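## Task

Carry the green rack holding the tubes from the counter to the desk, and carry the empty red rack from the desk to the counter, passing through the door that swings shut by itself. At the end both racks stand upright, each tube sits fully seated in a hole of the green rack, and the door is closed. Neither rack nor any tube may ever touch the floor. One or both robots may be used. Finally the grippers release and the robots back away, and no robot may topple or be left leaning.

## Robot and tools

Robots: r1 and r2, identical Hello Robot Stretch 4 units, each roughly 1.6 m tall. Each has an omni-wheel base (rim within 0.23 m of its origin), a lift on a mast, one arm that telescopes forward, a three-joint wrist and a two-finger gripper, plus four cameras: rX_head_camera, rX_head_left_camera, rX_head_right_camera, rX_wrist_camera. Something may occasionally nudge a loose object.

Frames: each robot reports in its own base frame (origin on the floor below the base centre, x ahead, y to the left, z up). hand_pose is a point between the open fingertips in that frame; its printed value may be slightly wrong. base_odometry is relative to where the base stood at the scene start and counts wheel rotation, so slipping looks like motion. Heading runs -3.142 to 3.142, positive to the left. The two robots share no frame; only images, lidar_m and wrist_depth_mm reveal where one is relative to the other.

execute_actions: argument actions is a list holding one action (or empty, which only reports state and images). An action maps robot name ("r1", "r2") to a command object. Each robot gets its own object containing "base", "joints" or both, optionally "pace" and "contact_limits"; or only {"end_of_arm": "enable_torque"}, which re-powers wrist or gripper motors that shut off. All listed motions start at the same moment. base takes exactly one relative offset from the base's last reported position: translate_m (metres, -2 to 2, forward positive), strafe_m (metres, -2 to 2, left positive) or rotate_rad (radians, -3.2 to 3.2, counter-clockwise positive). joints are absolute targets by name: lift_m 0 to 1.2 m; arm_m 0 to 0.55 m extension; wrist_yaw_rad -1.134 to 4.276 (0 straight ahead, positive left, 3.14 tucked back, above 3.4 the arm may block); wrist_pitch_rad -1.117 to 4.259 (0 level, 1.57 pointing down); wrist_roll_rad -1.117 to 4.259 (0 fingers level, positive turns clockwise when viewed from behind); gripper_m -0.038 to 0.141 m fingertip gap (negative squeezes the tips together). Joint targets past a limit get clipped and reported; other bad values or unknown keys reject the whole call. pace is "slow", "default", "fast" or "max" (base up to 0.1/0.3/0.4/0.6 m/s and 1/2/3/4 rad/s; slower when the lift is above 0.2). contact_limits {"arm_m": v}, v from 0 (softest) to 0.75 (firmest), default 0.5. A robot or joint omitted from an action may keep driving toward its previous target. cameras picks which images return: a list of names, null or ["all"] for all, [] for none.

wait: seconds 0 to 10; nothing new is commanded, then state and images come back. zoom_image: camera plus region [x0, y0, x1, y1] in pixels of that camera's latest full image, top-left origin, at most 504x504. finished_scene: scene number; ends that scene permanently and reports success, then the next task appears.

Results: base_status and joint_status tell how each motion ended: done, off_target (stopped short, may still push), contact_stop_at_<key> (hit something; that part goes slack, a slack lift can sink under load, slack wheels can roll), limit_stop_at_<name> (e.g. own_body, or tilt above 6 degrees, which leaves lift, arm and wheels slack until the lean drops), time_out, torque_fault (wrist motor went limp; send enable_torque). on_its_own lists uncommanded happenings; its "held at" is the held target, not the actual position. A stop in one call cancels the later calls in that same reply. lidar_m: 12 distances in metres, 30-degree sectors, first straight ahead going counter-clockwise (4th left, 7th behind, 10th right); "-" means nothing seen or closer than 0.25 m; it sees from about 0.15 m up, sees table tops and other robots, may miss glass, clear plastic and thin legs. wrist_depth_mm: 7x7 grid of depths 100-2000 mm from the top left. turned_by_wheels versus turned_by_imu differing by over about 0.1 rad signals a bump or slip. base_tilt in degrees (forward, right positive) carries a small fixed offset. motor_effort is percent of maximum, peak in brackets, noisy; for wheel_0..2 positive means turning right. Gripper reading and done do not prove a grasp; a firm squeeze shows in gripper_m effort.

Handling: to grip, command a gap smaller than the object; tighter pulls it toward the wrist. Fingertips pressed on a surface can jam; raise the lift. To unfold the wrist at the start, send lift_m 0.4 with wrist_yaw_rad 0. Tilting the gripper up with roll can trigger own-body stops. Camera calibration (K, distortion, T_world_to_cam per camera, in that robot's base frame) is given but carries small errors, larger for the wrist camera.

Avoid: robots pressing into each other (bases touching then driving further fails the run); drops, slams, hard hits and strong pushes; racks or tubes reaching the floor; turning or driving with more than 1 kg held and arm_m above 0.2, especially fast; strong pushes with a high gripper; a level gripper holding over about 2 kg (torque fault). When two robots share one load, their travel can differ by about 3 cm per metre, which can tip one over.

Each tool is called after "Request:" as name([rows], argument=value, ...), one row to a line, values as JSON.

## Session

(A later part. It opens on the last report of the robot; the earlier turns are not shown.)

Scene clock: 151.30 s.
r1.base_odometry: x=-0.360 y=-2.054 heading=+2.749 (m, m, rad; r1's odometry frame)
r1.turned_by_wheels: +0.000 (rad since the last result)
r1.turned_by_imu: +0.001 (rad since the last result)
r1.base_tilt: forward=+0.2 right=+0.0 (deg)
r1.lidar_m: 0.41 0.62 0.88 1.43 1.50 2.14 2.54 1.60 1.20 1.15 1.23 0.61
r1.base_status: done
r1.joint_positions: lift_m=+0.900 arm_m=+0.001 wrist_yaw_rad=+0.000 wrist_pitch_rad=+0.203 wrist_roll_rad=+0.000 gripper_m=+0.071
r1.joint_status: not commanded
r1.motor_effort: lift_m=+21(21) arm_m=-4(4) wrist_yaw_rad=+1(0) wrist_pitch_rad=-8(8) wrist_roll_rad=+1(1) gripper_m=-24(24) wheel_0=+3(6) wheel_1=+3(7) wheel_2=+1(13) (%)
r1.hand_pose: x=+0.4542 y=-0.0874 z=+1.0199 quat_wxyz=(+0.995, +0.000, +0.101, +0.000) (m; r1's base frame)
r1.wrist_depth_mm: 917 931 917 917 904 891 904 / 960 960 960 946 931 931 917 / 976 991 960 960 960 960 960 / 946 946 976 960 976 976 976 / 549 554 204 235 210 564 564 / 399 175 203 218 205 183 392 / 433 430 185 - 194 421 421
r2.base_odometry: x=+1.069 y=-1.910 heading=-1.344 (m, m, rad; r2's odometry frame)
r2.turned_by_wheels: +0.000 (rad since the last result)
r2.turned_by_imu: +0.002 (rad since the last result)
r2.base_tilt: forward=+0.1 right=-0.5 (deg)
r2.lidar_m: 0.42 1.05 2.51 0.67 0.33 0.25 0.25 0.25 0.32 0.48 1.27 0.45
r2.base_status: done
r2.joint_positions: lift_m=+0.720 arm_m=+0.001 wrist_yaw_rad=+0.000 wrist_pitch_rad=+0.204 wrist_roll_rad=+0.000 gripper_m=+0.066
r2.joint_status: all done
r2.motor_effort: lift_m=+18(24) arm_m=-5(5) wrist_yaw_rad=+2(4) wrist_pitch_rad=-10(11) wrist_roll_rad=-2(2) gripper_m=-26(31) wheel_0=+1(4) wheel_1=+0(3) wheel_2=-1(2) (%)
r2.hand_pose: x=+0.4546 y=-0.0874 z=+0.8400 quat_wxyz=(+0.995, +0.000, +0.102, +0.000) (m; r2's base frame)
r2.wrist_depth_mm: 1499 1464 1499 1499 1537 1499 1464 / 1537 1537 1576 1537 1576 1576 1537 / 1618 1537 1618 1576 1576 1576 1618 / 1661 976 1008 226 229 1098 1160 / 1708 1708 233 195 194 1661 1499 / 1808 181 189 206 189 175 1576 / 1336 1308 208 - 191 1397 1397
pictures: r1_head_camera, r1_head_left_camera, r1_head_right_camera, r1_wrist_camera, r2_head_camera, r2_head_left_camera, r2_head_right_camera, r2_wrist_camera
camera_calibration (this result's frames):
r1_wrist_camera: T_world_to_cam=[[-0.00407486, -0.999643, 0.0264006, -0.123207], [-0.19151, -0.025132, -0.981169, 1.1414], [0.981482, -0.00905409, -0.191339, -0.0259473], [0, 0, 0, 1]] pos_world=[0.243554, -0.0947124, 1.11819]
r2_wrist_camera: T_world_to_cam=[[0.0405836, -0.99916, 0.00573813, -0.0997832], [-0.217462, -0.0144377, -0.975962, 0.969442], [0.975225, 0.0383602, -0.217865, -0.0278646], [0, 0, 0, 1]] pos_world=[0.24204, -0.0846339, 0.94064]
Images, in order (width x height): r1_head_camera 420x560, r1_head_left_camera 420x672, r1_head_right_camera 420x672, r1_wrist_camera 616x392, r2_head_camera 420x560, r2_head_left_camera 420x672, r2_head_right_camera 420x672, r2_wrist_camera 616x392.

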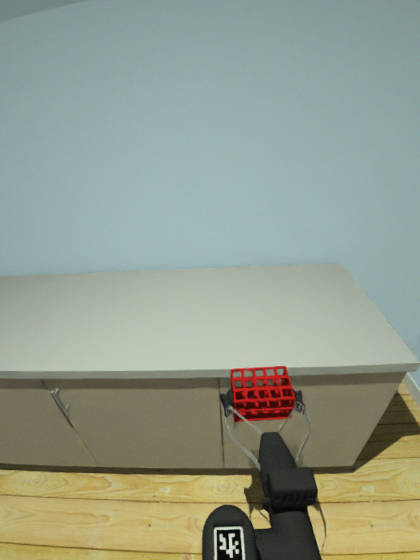

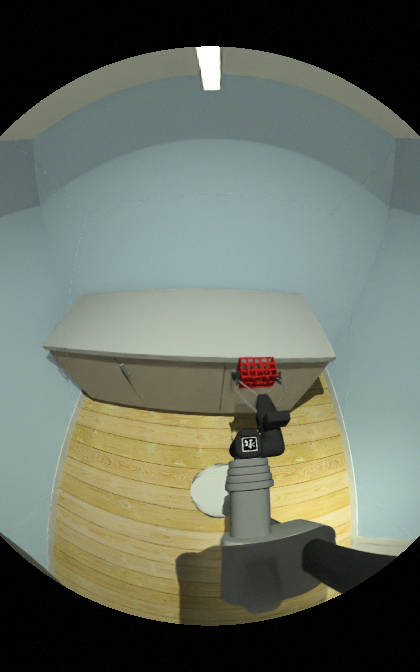

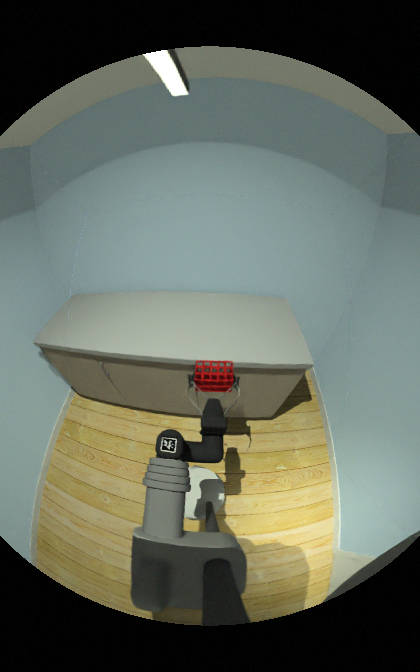

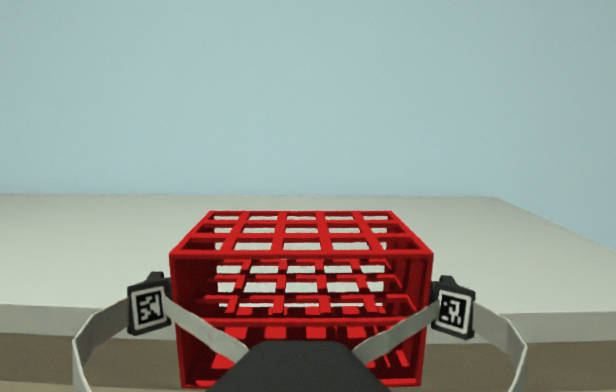

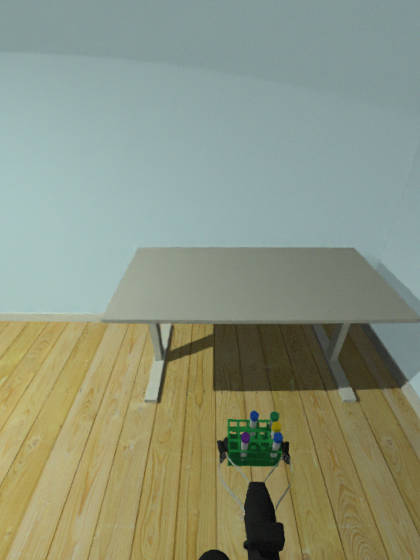

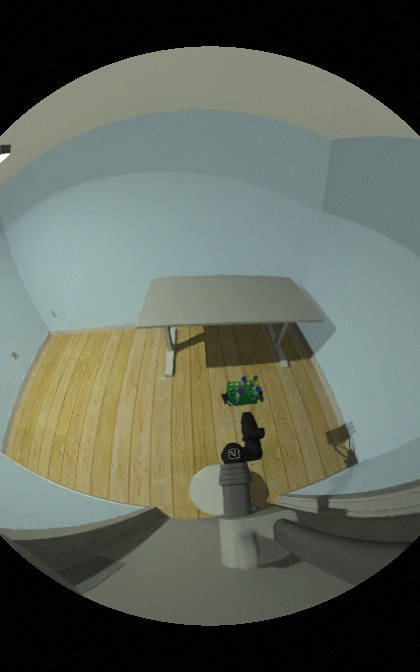

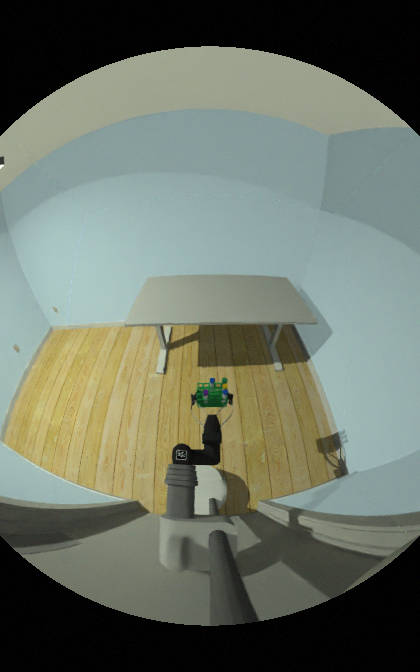

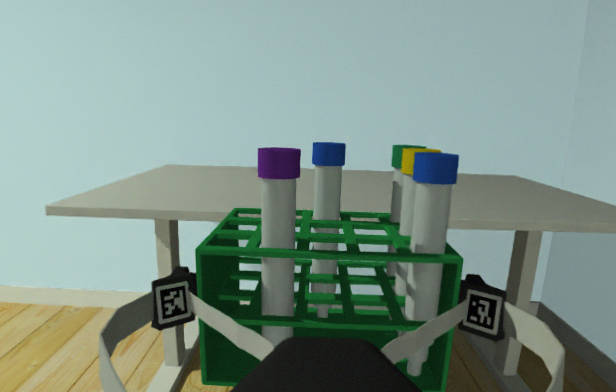

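Request:
execute_actions([
  {"r1":{"joints":{"arm_m":0.35}},"r2":{"base":{"translate_m":0.1},"pace":"slow"}},
], cameras=[])

Request:
execute_actions([
  {"r1":{"joints":{"lift_m":0.855},"pace":"slow"},"r2":{"base":{"translate_m":0.35},"joints":{"arm_m":0.1}}},
], cameras=["r1_head_camera","r2_head_camera","r2_wrist_camera","r2_head_left_camera"])

Scene clock: 156.30 s.
r1.base_odometry: x=-0.360 y=-2.054 heading=+2.749 (m, m, rad; r1's odometry frame)
r1.turned_by_wheels: +0.000 (rad since the last result)
r1.turned_by_imu: +0.000 (rad since the last result)
r1.base_tilt: forward=+0.1 right=+0.0 (deg)
r1.lidar_m: 0.59 0.62 0.87 1.42 1.51 2.12 2.53 1.62 1.21 1.16 1.23 0.61
r1.base_status: not commanded
r1.joint_positions: lift_m=+0.900 arm_m=+0.349 wrist_yaw_rad=+0.000 wrist_pitch_rad=+0.203 wrist_roll_rad=+0.000 gripper_m=+0.071
r1.joint_status: all done
r1.motor_effort: lift_m=+21(21) arm_m=+6(5) wrist_yaw_rad=-2(0) wrist_pitch_rad=-9(8) wrist_roll_rad=+1(0) gripper_m=-24(25) wheel_0=+3(3) wheel_1=+2(3) wheel_2=+0(1) (%)
r1.hand_pose: x=+0.8025 y=-0.0874 z=+1.0199 quat_wxyz=(+0.995, +0.000, +0.101, +0.000) (m; r1's base frame)
r1.wrist_depth_mm: 597 597 585 597 580 580 580 / 615 615 609 609 609 603 603 / 634 627 627 627 621 621 609 / 661 654 647 647 654 640 640 / 544 544 205 234 210 554 554 / 382 175 204 218 204 183 389 / 294 297 185 - 194 300 304
r2.base_odometry: x=+1.091 y=-2.008 heading=-1.344 (m, m, rad; r2's odometry frame)
r2.turned_by_wheels: +0.000 (rad since the last result)
r2.turned_by_imu: +0.001 (rad since the last result)
r2.base_tilt: forward=+0.1 right=-0.6 (deg)
r2.lidar_m: 0.40 0.95 2.40 1.18 0.46 0.33 0.30 0.33 0.47 0.90 1.24 0.46
r2.base_status: done
r2.joint_positions: lift_m=+0.720 arm_m=+0.001 wrist_yaw_rad=+0.000 wrist_pitch_rad=+0.204 wrist_roll_rad=+0.000 gripper_m=+0.066
r2.joint_status: not commanded
r2.motor_effort: lift_m=+18(18) arm_m=-5(5) wrist_yaw_rad=+2(2) wrist_pitch_rad=-11(11) wrist_roll_rad=-3(2) gripper_m=-27(26) wheel_0=+1(2) wheel_1=+1(4) wheel_2=+0(9) (%)
r2.hand_pose: x=+0.4546 y=-0.0874 z=+0.8400 quat_wxyz=(+0.995, +0.000, +0.102, +0.000) (m; r2's base frame)
r2.wrist_depth_mm: 1397 1366 1397 1430 1397 1430 1430 / 1464 1499 1464 1430 1464 1430 1430 / 1464 1499 1499 1464 1499 1464 1499 / 1537 960 1008 229 230 1078 1182 / 1576 1618 233 195 195 759 1138 / 1661 182 189 205 189 175 1499 / 1366 1229 207 - 193 1336 1336
pictures: none
No camera images: the call's "cameras" was empty. Leave "cameras" out to get every camera's image.

Scene clock: 158.93 s.
r1.base_odometry: x=-0.360 y=-2.054 heading=+2.749 (m, m, rad; r1's odometry frame)
r1.turned_by_wheels: +0.000 (rad since the last result)
r1.turned_by_imu: +0.000 (rad since the last result)
r1.base_tilt: forward=+0.1 right=+0.0 (deg)
r1.lidar_m: 0.59 0.63 0.88 1.44 1.51 2.13 2.53 1.61 1.20 1.17 1.23 0.61
r1.base_status: not commanded
r1.joint_positions: lift_m=+0.855 arm_m=+0.349 wrist_yaw_rad=+0.000 wrist_pitch_rad=+0.203 wrist_roll_rad=+0.000 gripper_m=+0.071
r1.joint_status: all done
r1.motor_effort: lift_m=+17(18) arm_m=+6(6) wrist_yaw_rad=+0(4) wrist_pitch_rad=-8(8) wrist_roll_rad=+1(1) gripper_m=-23(24) wheel_0=+3(3) wheel_1=+3(3) wheel_2=+0(0) (%)
r1.hand_pose: x=+0.8025 y=-0.0874 z=+0.9752 quat_wxyz=(+0.995, +0.000, +0.101, +0.000) (m; r1's base frame)
r1.wrist_depth_mm: 597 597 591 591 585 585 580 / 615 615 609 609 597 603 597 / 640 640 627 627 627 621 615 / 661 654 647 647 647 634 634 / 424 433 205 234 210 433 430 / 298 176 204 219 204 183 303 / 230 234 186 - 194 235 243
r2.base_odometry: x=+1.170 y=-2.349 heading=-1.344 (m, m, rad; r2's odometry frame)
r2.turned_by_wheels: +0.000 (rad since the last result)
r2.turned_by_imu: +0.001 (rad since the last result)
r2.base_tilt: forward=+0.0 right=-0.6 (deg)
r2.lidar_m: 0.50 0.60 1.89 2.47 0.84 0.69 0.63 0.65 0.83 1.21 0.89 0.61
r2.base_status: done
r2.joint_positions: lift_m=+0.720 arm_m=+0.099 wrist_yaw_rad=+0.000 wrist_pitch_rad=+0.204 wrist_roll_rad=+0.000 gripper_m=+0.066
r2.joint_status: all done
r2.motor_effort: lift_m=+18(18) arm_m=+6(6) wrist_yaw_rad=+2(3) wrist_pitch_rad=-11(11) wrist_roll_rad=-2(2) gripper_m=-24(25) wheel_0=-1(5) wheel_1=-1(5) wheel_2=+2(6) (%)
r2.hand_pose: x=+0.5524 y=-0.0874 z=+0.8400 quat_wxyz=(+0.995, +0.000, +0.102, +0.000) (m; r2's base frame)
r2.wrist_depth_mm: 991 1008 991 991 1008 991 1008 / 1025 1025 1042 1042 1025 1025 1025 / 1060 1042 1060 1042 1060 1060 1060 / 1078 976 991 228 229 1078 1060 / 564 580 233 190 195 627 627 / 402 180 188 205 188 175 433 / 317 315 208 - 196 330 314
pictures: r1_head_camera, r2_head_camera, r2_head_left_camera, r2_wrist_camera
camera_calibration (this result's frames):
r2_wrist_camera: T_world_to_cam=[[0.0406916, -0.999155, 0.00573946, -0.103783], [-0.217426, -0.0144612, -0.97597, 0.990698], [0.975228, 0.0384658, -0.217831, -0.123288], [0, 0, 0, 1]] pos_world=[0.339861, -0.0846264, 0.940631]
Images, in order (width x height): r1_head_camera 420x560, r2_head_camera 420x560, r2_head_left_camera 420x672, r2_wrist_camera 616x392.

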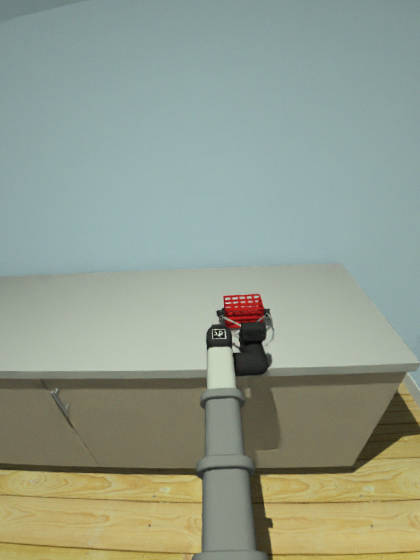

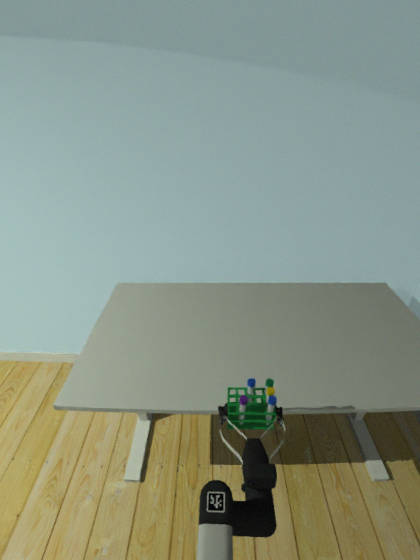

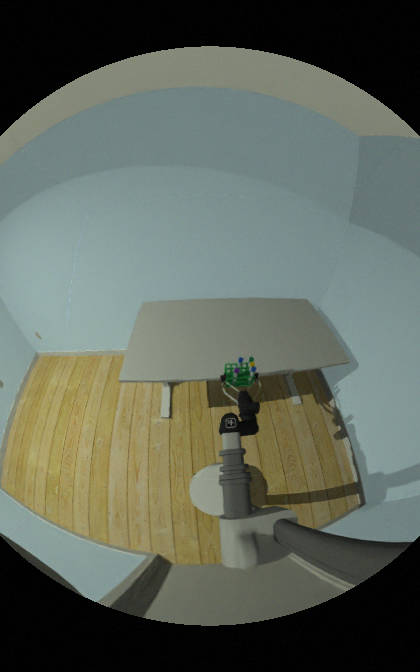

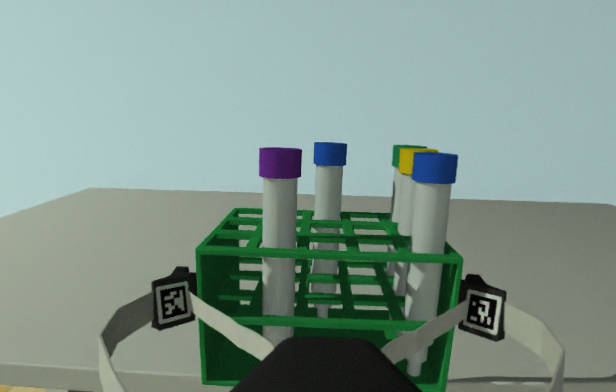

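Request:
execute_actions([
  {"r1":{"joints":{"lift_m":0.84},"pace":"slow"},"r2":{"joints":{"arm_m":0.34}}},
], cameras=[])

Request:
execute_actions([
  {"r2":{"joints":{"lift_m":0.66},"pace":"slow"}},
], cameras=["r1_wrist_camera","r2_wrist_camera"])

Scene clock: 162.43 s.
r1.base_odometry: x=-0.360 y=-2.054 heading=+2.749 (m, m, rad; r1's odometry frame)
r1.turned_by_wheels: +0.000 (rad since the last result)
r1.turned_by_imu: +0.000 (rad since the last result)
r1.base_tilt: forward=+0.1 right=+0.0 (deg)
r1.lidar_m: 0.57 0.62 0.89 1.44 1.51 2.12 2.52 1.62 1.20 1.17 1.24 0.62
r1.base_status: not commanded
r1.joint_positions: lift_m=+0.840 arm_m=+0.349 wrist_yaw_rad=+0.000 wrist_pitch_rad=+0.203 wrist_roll_rad=+0.000 gripper_m=+0.071
r1.joint_status: all done
r1.motor_effort: lift_m=+17(18) arm_m=+6(6) wrist_yaw_rad=-1(1) wrist_pitch_rad=-8(9) wrist_roll_rad=+0(0) gripper_m=-25(25) wheel_0=+3(3) wheel_1=+3(3) wheel_2=+1(0) (%)
r1.hand_pose: x=+0.8025 y=-0.0874 z=+0.9602 quat_wxyz=(+0.995, +0.000, +0.101, +0.000) (m; r1's base frame)
r1.wrist_depth_mm: 597 597 591 591 585 580 580 / 615 609 615 615 609 597 597 / 640 634 634 634 621 621 615 / 647 647 640 640 640 634 627 / 387 392 205 235 210 392 394 / 271 175 204 219 204 183 274 / 208 211 185 - 194 211 216
r2.base_odometry: x=+1.170 y=-2.349 heading=-1.344 (m, m, rad; r2's odometry frame)
r2.turned_by_wheels: +0.000 (rad since the last result)
r2.turned_by_imu: +0.001 (rad since the last result)
r2.base_tilt: forward=+0.1 right=-0.6 (deg)
r2.lidar_m: 0.59 0.60 1.89 2.48 0.89 0.71 0.64 0.69 0.81 1.21 0.88 0.60
r2.base_status: not commanded
r2.joint_positions: lift_m=+0.720 arm_m=+0.339 wrist_yaw_rad=+0.000 wrist_pitch_rad=+0.204 wrist_roll_rad=+0.000 gripper_m=+0.066
r2.joint_status: all done
r2.motor_effort: lift_m=+18(18) arm_m=+6(6) wrist_yaw_rad=+1(2) wrist_pitch_rad=-11(11) wrist_roll_rad=-2(2) gripper_m=-29(29) wheel_0=-1(1) wheel_1=-1(1) wheel_2=+2(2) (%)
r2.hand_pose: x=+0.7924 y=-0.0874 z=+0.8401 quat_wxyz=(+0.995, +0.000, +0.102, +0.000) (m; r2's base frame)
r2.wrist_depth_mm: 788 788 768 788 778 768 778 / 809 798 798 798 809 798 798 / 831 831 842 809 831 831 809 / 842 854 854 229 229 854 854 / 559 574 232 190 195 615 627 / 399 181 188 205 188 176 433 / 315 314 207 - 191 329 314
pictures: none
No camera images: the call's "cameras" was empty. Leave "cameras" out to get every camera's image.

Scene clock: 163.80 s.
r1.base_odometry: x=-0.360 y=-2.054 heading=+2.749 (m, m, rad; r1's odometry frame)
r1.turned_by_wheels: +0.000 (rad since the last result)
r1.turned_by_imu: +0.000 (rad since the last result)
r1.base_tilt: forward=+0.1 right=-0.1 (deg)
r1.lidar_m: 0.58 0.63 0.88 1.43 1.50 2.12 2.55 1.62 1.22 1.16 1.23 0.61
r1.base_status: not commanded
r1.joint_positions: lift_m=+0.840 arm_m=+0.349 wrist_yaw_rad=+0.000 wrist_pitch_rad=+0.203 wrist_roll_rad=+0.000 gripper_m=+0.071
r1.joint_status: not commanded
r1.motor_effort: lift_m=+17(17) arm_m=+6(6) wrist_yaw_rad=-1(1) wrist_pitch_rad=-8(8) wrist_roll_rad=+0(0) gripper_m=-25(23) wheel_0=+3(3) wheel_1=+3(3) wheel_2=+0(1) (%)
r1.hand_pose: x=+0.8025 y=-0.0874 z=+0.9602 quat_wxyz=(+0.995, +0.000, +0.101, +0.000) (m; r1's base frame)
r1.wrist_depth_mm: 597 603 597 591 591 585 585 / 615 615 609 609 603 597 597 / 634 634 634 627 621 621 615 / 647 647 647 640 640 627 634 / 384 389 205 234 210 394 394 / 271 176 203 219 204 183 274 / 208 211 185 - 194 211 215
r2.base_odometry: x=+1.170 y=-2.349 heading=-1.344 (m, m, rad; r2's odometry frame)
r2.turned_by_wheels: +0.000 (rad since the last result)
r2.turned_by_imu: +0.000 (rad since the last result)
r2.base_tilt: forward=+0.1 right=-0.6 (deg)
r2.lidar_m: 0.59 0.62 1.92 2.48 0.86 0.70 0.66 0.67 0.84 1.19 0.90 0.60
r2.base_status: not commanded
r2.joint_positions: lift_m=+0.660 arm_m=+0.339 wrist_yaw_rad=+0.000 wrist_pitch_rad=+0.204 wrist_roll_rad=+0.000 gripper_m=+0.066
r2.joint_status: all done
r2.motor_effort: lift_m=+18(17) arm_m=+6(6) wrist_yaw_rad=+2(1) wrist_pitch_rad=-10(10) wrist_roll_rad=-2(2) gripper_m=-27(28) wheel_0=-1(1) wheel_1=-1(1) wheel_2=+2(2) (%)
r2.hand_pose: x=+0.7924 y=-0.0874 z=+0.7801 quat_wxyz=(+0.995, +0.000, +0.102, +0.000) (m; r2's base frame)
r2.wrist_depth_mm: 788 778 778 778 778 768 778 / 798 809 809 798 798 809 798 / 842 831 831 820 809 820 831 / 661 683 707 227 230 778 831 / 404 413 232 190 195 445 455 / 287 181 188 205 188 176 310 / 227 228 208 - 191 236 230
pictures: r1_wrist_camera, r2_wrist_camera
camera_calibration (this result's frames):
r1_wrist_camera: T_world_to_cam=[[-0.00393754, -0.999644, 0.0263999, -0.120283], [-0.191461, -0.0251581, -0.981178, 1.14951], [0.981492, -0.00891798, -0.191293, -0.379247], [0, 0, 0, 1]] pos_world=[0.591841, -0.0947025, 1.0585]
r2_wrist_camera: T_world_to_cam=[[0.0407628, -0.999152, 0.00574549, -0.113245], [-0.217286, -0.0144771, -0.976001, 0.984296], [0.975256, 0.0385361, -0.217692, -0.370513], [0, 0, 0, 1]] pos_world=[0.579836, -0.0846213, 0.880666]
Images, in order (width x height): r1_wrist_camera 616x392, r2_wrist_camera 616x392.

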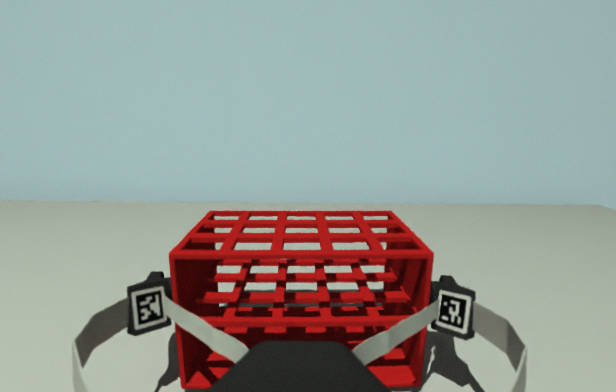

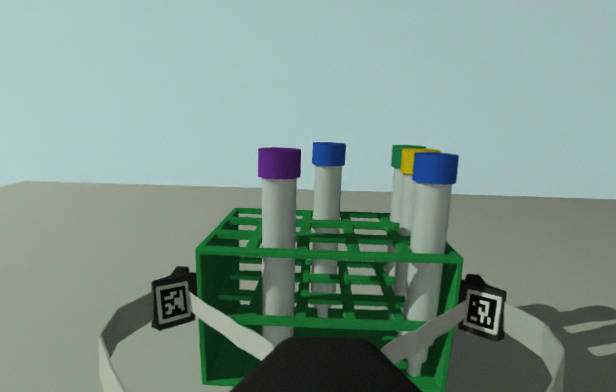

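Request:
execute_actions([
  {"r1":{"joints":{"lift_m":0.838},"pace":"slow"},"r2":{"joints":{"lift_m":0.646},"pace":"slow"}},
], cameras=[])

Scene clock: 167.63 s.
r1.base_odometry: x=-0.360 y=-2.054 heading=+2.749 (m, m, rad; r1's odometry frame)
r1.turned_by_wheels: +0.000 (rad since the last result)
r1.turned_by_imu: +0.000 (rad since the last result)
r1.base_tilt: forward=+0.2 right=+0.0 (deg)
r1.lidar_m: 0.59 0.62 0.89 1.44 1.49 2.12 2.54 1.61 1.22 1.16 1.23 0.61
r1.base_status: not commanded
r1.joint_positions: lift_m=+0.838 arm_m=+0.349 wrist_yaw_rad=+0.000 wrist_pitch_rad=+0.203 wrist_roll_rad=+0.000 gripper_m=+0.071
r1.joint_status: all done
r1.motor_effort: lift_m=+17(15) arm_m=+6(6) wrist_yaw_rad=-1(0) wrist_pitch_rad=-8(9) wrist_roll_rad=+0(0) gripper_m=-25(24) wheel_0=+3(3) wheel_1=+3(2) wheel_2=+1(0) (%)
r1.hand_pose: x=+0.8025 y=-0.0874 z=+0.9582 quat_wxyz=(+0.995, +0.000, +0.101, +0.000) (m; r1's base frame)
r1.wrist_depth_mm: 597 591 597 591 591 591 574 / 615 615 609 615 603 609 603 / 640 627 640 634 621 621 603 / 647 647 647 634 627 627 634 / 379 384 205 233 210 387 387 / 267 176 204 219 204 183 270 / 205 208 186 - 194 208 213
r2.base_odometry: x=+1.170 y=-2.349 heading=-1.344 (m, m, rad; r2's odometry frame)
r2.turned_by_wheels: +0.000 (rad since the last result)
r2.turned_by_imu: +0.001 (rad since the last result)
r2.base_tilt: forward=+0.1 right=-0.6 (deg)
r2.lidar_m: 0.58 0.61 1.91 2.49 0.90 0.69 0.66 0.70 0.84 1.20 0.88 0.60
r2.base_status: not commanded
r2.joint_positions: lift_m=+0.646 arm_m=+0.339 wrist_yaw_rad=+0.000 wrist_pitch_rad=+0.204 wrist_roll_rad=+0.000 gripper_m=+0.066
r2.joint_status: all done
r2.motor_effort: lift_m=+18(18) arm_m=+6(6) wrist_yaw_rad=+2(1) wrist_pitch_rad=-11(10) wrist_roll_rad=-2(2) gripper_m=-30(29) wheel_0=-1(1) wheel_1=-1(1) wheel_2=+2(2) (%)
r2.hand_pose: x=+0.7924 y=-0.0874 z=+0.7661 quat_wxyz=(+0.995, +0.000, +0.102, +0.000) (m; r2's base frame)
r2.wrist_depth_mm: 778 778 778 788 768 778 778 / 809 798 798 798 798 798 798 / 820 842 831 820 820 820 820 / 615 627 647 227 229 707 741 / 366 373 233 190 194 404 413 / 262 181 188 205 187 176 283 / 208 207 197 - 191 216 206
pictures: none
No camera images: the call's "cameras" was empty. Leave "cameras" out to get every camera's image.

Request:
execute_actions([
  {"r1":{"joints":{"gripper_m":0.141}},"r2":{"joints":{"gripper_m":0.141}}},
], cameras=["r1_wrist_camera","r2_wrist_camera"])

Scene clock: 170.47 s.
r1.base_odometry: x=-0.360 y=-2.054 heading=+2.749 (m, m, rad; r1's odometry frame)
r1.turned_by_wheels: +0.000 (rad since the last result)
r1.turned_by_imu: +0.000 (rad since the last result)
r1.base_tilt: forward=+0.1 right=+0.0 (deg)
r1.lidar_m: 0.58 0.63 0.89 1.43 1.51 2.12 2.54 1.61 1.21 1.17 1.22 0.62
r1.base_status: not commanded
r1.joint_positions: lift_m=+0.838 arm_m=+0.349 wrist_yaw_rad=+0.000 wrist_pitch_rad=+0.202 wrist_roll_rad=+0.000 gripper_m=+0.141
r1.joint_status: all done
r1.motor_effort: lift_m=+17(17) arm_m=+6(6) wrist_yaw_rad=-1(1) wrist_pitch_rad=-5(8) wrist_roll_rad=+1(0) gripper_m=+1(23) wheel_0=+3(3) wheel_1=+3(3) wheel_2=+1(1) (%)
r1.hand_pose: x=+0.8026 y=-0.0874 z=+0.9585 quat_wxyz=(+0.995, +0.000, +0.101, +0.000) (m; r1's base frame)
r1.wrist_depth_mm: 603 591 597 585 585 585 580 / 615 609 609 609 609 603 603 / 634 640 627 627 627 627 621 / 654 647 640 640 634 634 627 / 384 387 233 245 263 392 389 / 268 240 224 224 211 244 271 / 211 209 206 - 208 210 213
r2.base_odometry: x=+1.170 y=-2.349 heading=-1.344 (m, m, rad; r2's odometry frame)
r2.turned_by_wheels: +0.000 (rad since the last result)
r2.turned_by_imu: +0.001 (rad since the last result)
r2.base_tilt: forward=+0.1 right=-0.6 (deg)
r2.lidar_m: 0.59 0.60 1.93 2.49 0.89 0.69 0.65 0.70 0.83 1.22 0.87 0.63
r2.base_status: not commanded
r2.joint_positions: lift_m=+0.646 arm_m=+0.339 wrist_yaw_rad=+0.000 wrist_pitch_rad=+0.203 wrist_roll_rad=+0.000 gripper_m=+0.141
r2.joint_status: all done
r2.motor_effort: lift_m=+18(18) arm_m=+6(6) wrist_yaw_rad=+2(2) wrist_pitch_rad=-8(11) wrist_roll_rad=-1(1) gripper_m=-1(28) wheel_0=-1(1) wheel_1=-1(1) wheel_2=+2(2) (%)
r2.hand_pose: x=+0.7925 y=-0.0874 z=+0.7664 quat_wxyz=(+0.995, +0.000, +0.101, +0.000) (m; r2's base frame)
r2.wrist_depth_mm: 778 788 768 778 788 768 778 / 809 798 788 809 809 798 798 / 831 842 831 831 842 820 820 / 609 640 647 246 224 723 768 / 370 377 282 203 205 410 415 / 263 255 212 203 202 198 287 / 209 208 210 - 213 217 229
pictures: r1_wrist_camera, r2_wrist_camera
camera_calibration (this result's frames):
r1_wrist_camera: T_world_to_cam=[[-0.00396701, -0.999644, 0.0263954, -0.12021], [-0.190371, -0.0251579, -0.98139, 1.14718], [0.981704, -0.00891811, -0.190204, -0.380852], [0, 0, 0, 1]] pos_world=[0.591798, -0.0947025, 1.05657]
r2_wrist_camera: T_world_to_cam=[[0.0407575, -0.999152, 0.00577943, -0.11319], [-0.216466, -0.0144767, -0.976183, 0.970365], [0.975439, 0.0385358, -0.216872, -0.374332], [0, 0, 0, 1]] pos_world=[0.579802, -0.0846214, 0.866726]
Images, in order (width x height): r1_wrist_camera 616x392, r2_wrist_camera 616x392.

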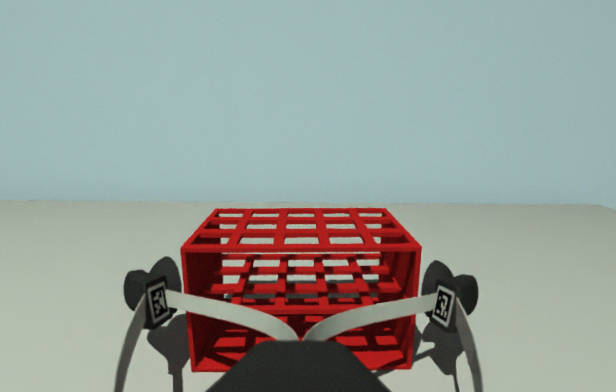

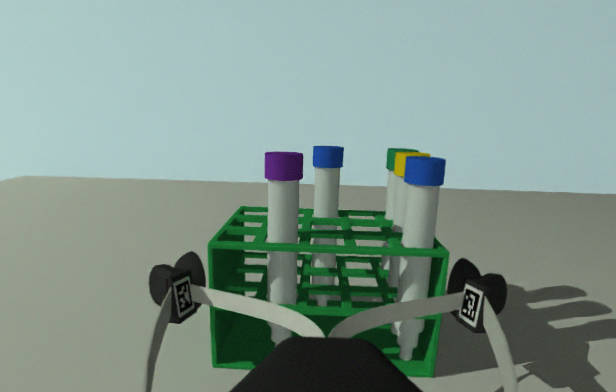

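Request:
execute_actions([
  {"r1":{"joints":{"arm_m":0},"base":{"translate_m":-0.25}},"r2":{"joints":{"arm_m":0},"base":{"translate_m":-0.2}}},
])

Request:
zoom_image(camera="r2_wrist_camera", region=[230,130,410,270])

Scene clock: 174.53 s.
r1.base_odometry: x=-0.129 y=-2.150 heading=+2.749 (m, m, rad; r1's odometry frame)
r1.turned_by_wheels: +0.000 (rad since the last result)
r1.turned_by_imu: +0.000 (rad since the last result)
r1.base_tilt: forward=+0.1 right=+0.0 (deg)
r1.lidar_m: 0.83 0.89 1.25 1.42 1.52 2.14 2.28 1.61 1.20 1.16 1.21 0.87
r1.base_status: done
r1.joint_positions: lift_m=+0.838 arm_m=+0.001 wrist_yaw_rad=+0.000 wrist_pitch_rad=+0.202 wrist_roll_rad=+0.000 gripper_m=+0.141
r1.joint_status: all done
r1.motor_effort: lift_m=+17(17) arm_m=-5(8) wrist_yaw_rad=+0(2) wrist_pitch_rad=-6(7) wrist_roll_rad=+0(1) gripper_m=+0(0) wheel_0=-2(9) wheel_1=-2(7) wheel_2=-1(12) (%)
r1.hand_pose: x=+0.4545 y=-0.0875 z=+0.9584 quat_wxyz=(+0.995, +0.000, +0.101, +0.000) (m; r1's base frame)
r1.wrist_depth_mm: 1160 1160 1118 1138 1118 1118 1138 / 1182 1182 1160 1182 1205 1182 1160 / 1229 1205 1205 1182 1229 1182 1160 / 668 668 683 676 676 683 691 / 661 661 661 661 654 654 654 / 691 683 676 676 676 668 691 / 723 707 707 - 707 691 1366
r2.base_odometry: x=+1.125 y=-2.154 heading=-1.344 (m, m, rad; r2's odometry frame)
r2.turned_by_wheels: +0.000 (rad since the last result)
r2.turned_by_imu: +0.001 (rad since the last result)
r2.base_tilt: forward=+0.1 right=-0.6 (deg)
r2.lidar_m: 0.77 0.81 2.16 1.86 0.59 0.47 0.45 0.48 0.59 1.20 1.15 0.83
r2.base_status: done
r2.joint_positions: lift_m=+0.646 arm_m=+0.001 wrist_yaw_rad=+0.000 wrist_pitch_rad=+0.203 wrist_roll_rad=+0.000 gripper_m=+0.141
r2.joint_status: all done
r2.motor_effort: lift_m=+18(18) arm_m=-6(7) wrist_yaw_rad=+2(1) wrist_pitch_rad=-7(8) wrist_roll_rad=-2(2) gripper_m=-3(3) wheel_0=-1(5) wheel_1=+1(6) wheel_2=-2(6) (%)
r2.hand_pose: x=+0.4548 y=-0.0875 z=+0.7664 quat_wxyz=(+0.995, +0.000, +0.101, +0.000) (m; r2's base frame)
r2.wrist_depth_mm: 1281 1255 1255 1281 1281 1281 1308 / 1336 1308 1336 1308 1308 1336 1336 / 1366 1336 1336 1336 1336 1366 1308 / 732 640 668 683 715 741 759 / 1430 1430 1464 1430 1499 1464 1008 / 1464 1025 1464 1464 1430 197 1060 / 1255 1205 1281 - 1366 1336 1078
pictures: r1_head_camera, r1_head_left_camera, r1_head_right_camera, r1_wrist_camera, r2_head_camera, r2_head_left_camera, r2_head_right_camera, r2_wrist_camera
camera_calibration (this result's frames):
r1_wrist_camera: T_world_to_cam=[[-0.00430076, -0.999642, 0.0263971, -0.121535], [-0.190768, -0.0250924, -0.981314, 1.08092], [0.981626, -0.00925612, -0.190592, -0.0387823], [0, 0, 0, 1]] pos_world=[0.243752, -0.0947273, 1.05654]
r2_wrist_camera: T_world_to_cam=[[0.0403398, -0.999169, 0.00579031, -0.0993635], [-0.216205, -0.0143864, -0.976242, 0.897268], [0.975514, 0.0381295, -0.216606, -0.0451626], [0, 0, 0, 1]] pos_world=[0.242059, -0.0846505, 0.866744]
Images, in order (width x height): r1_head_camera 420x560, r1_head_left_camera 420x672, r1_head_right_camera 420x672, r1_wrist_camera 616x392, r2_head_camera 420x560, r2_head_left_camera 420x672, r2_head_right_camera 420x672, r2_wrist_camera 616x392.

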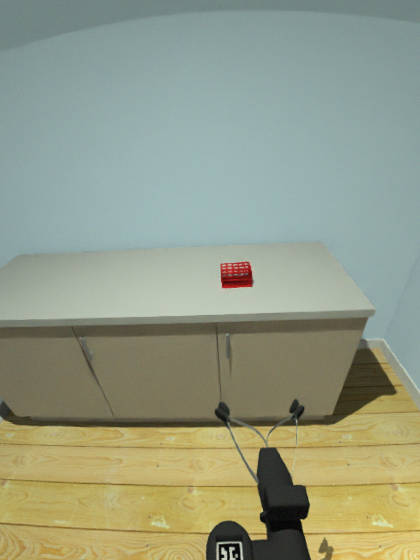

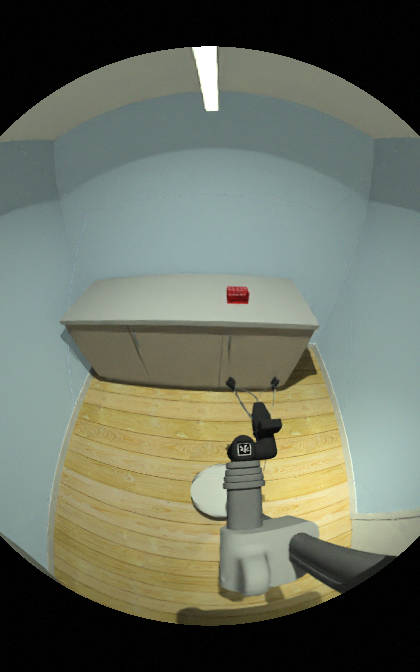

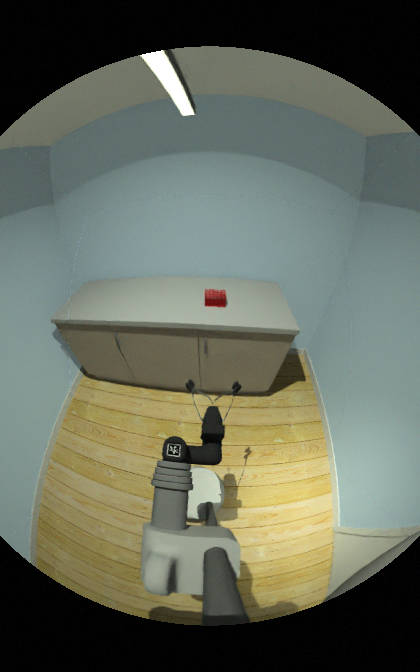

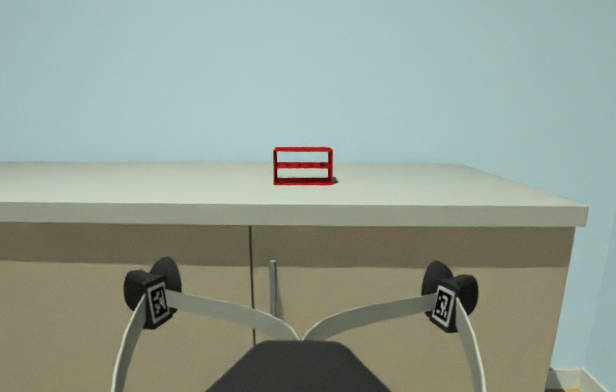

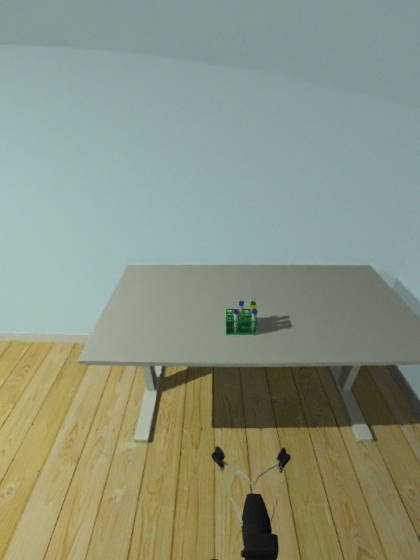

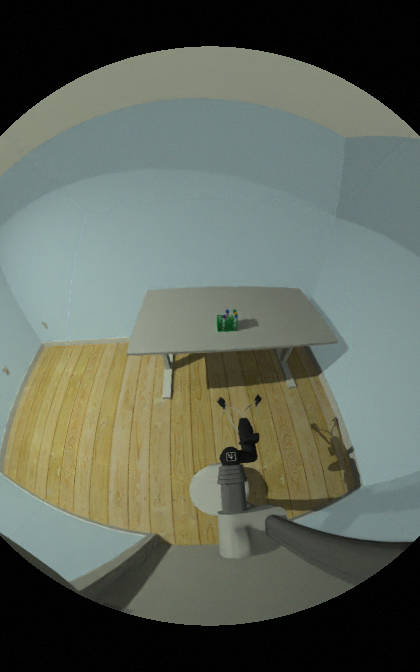

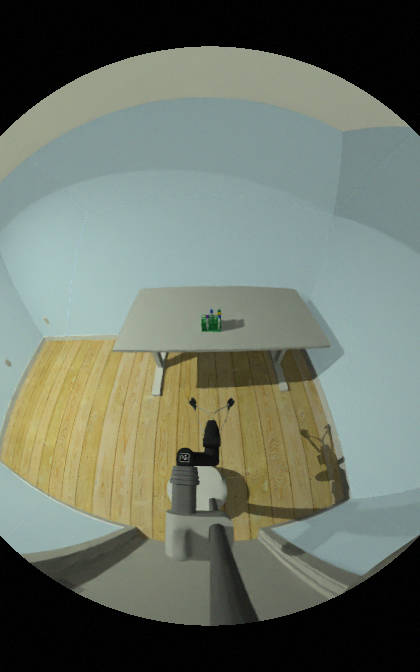

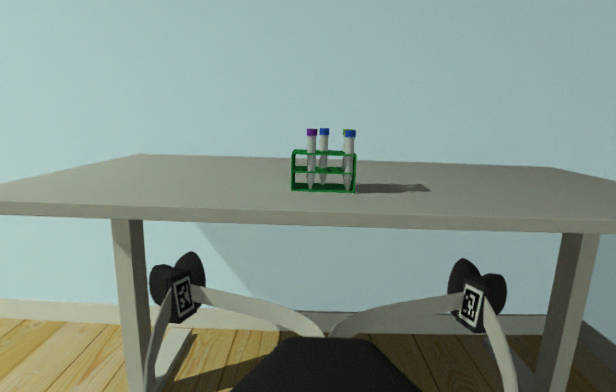

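Region (230, 130, 410, 270) of r2_wrist_camera's 616x392 image, scaled by 2.800.

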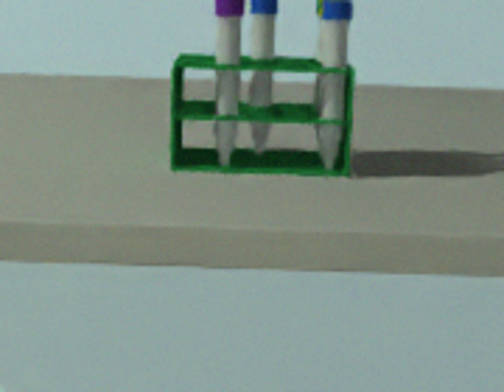

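Request:
finished_scene(scene=2)

The scene is finished: the task was done.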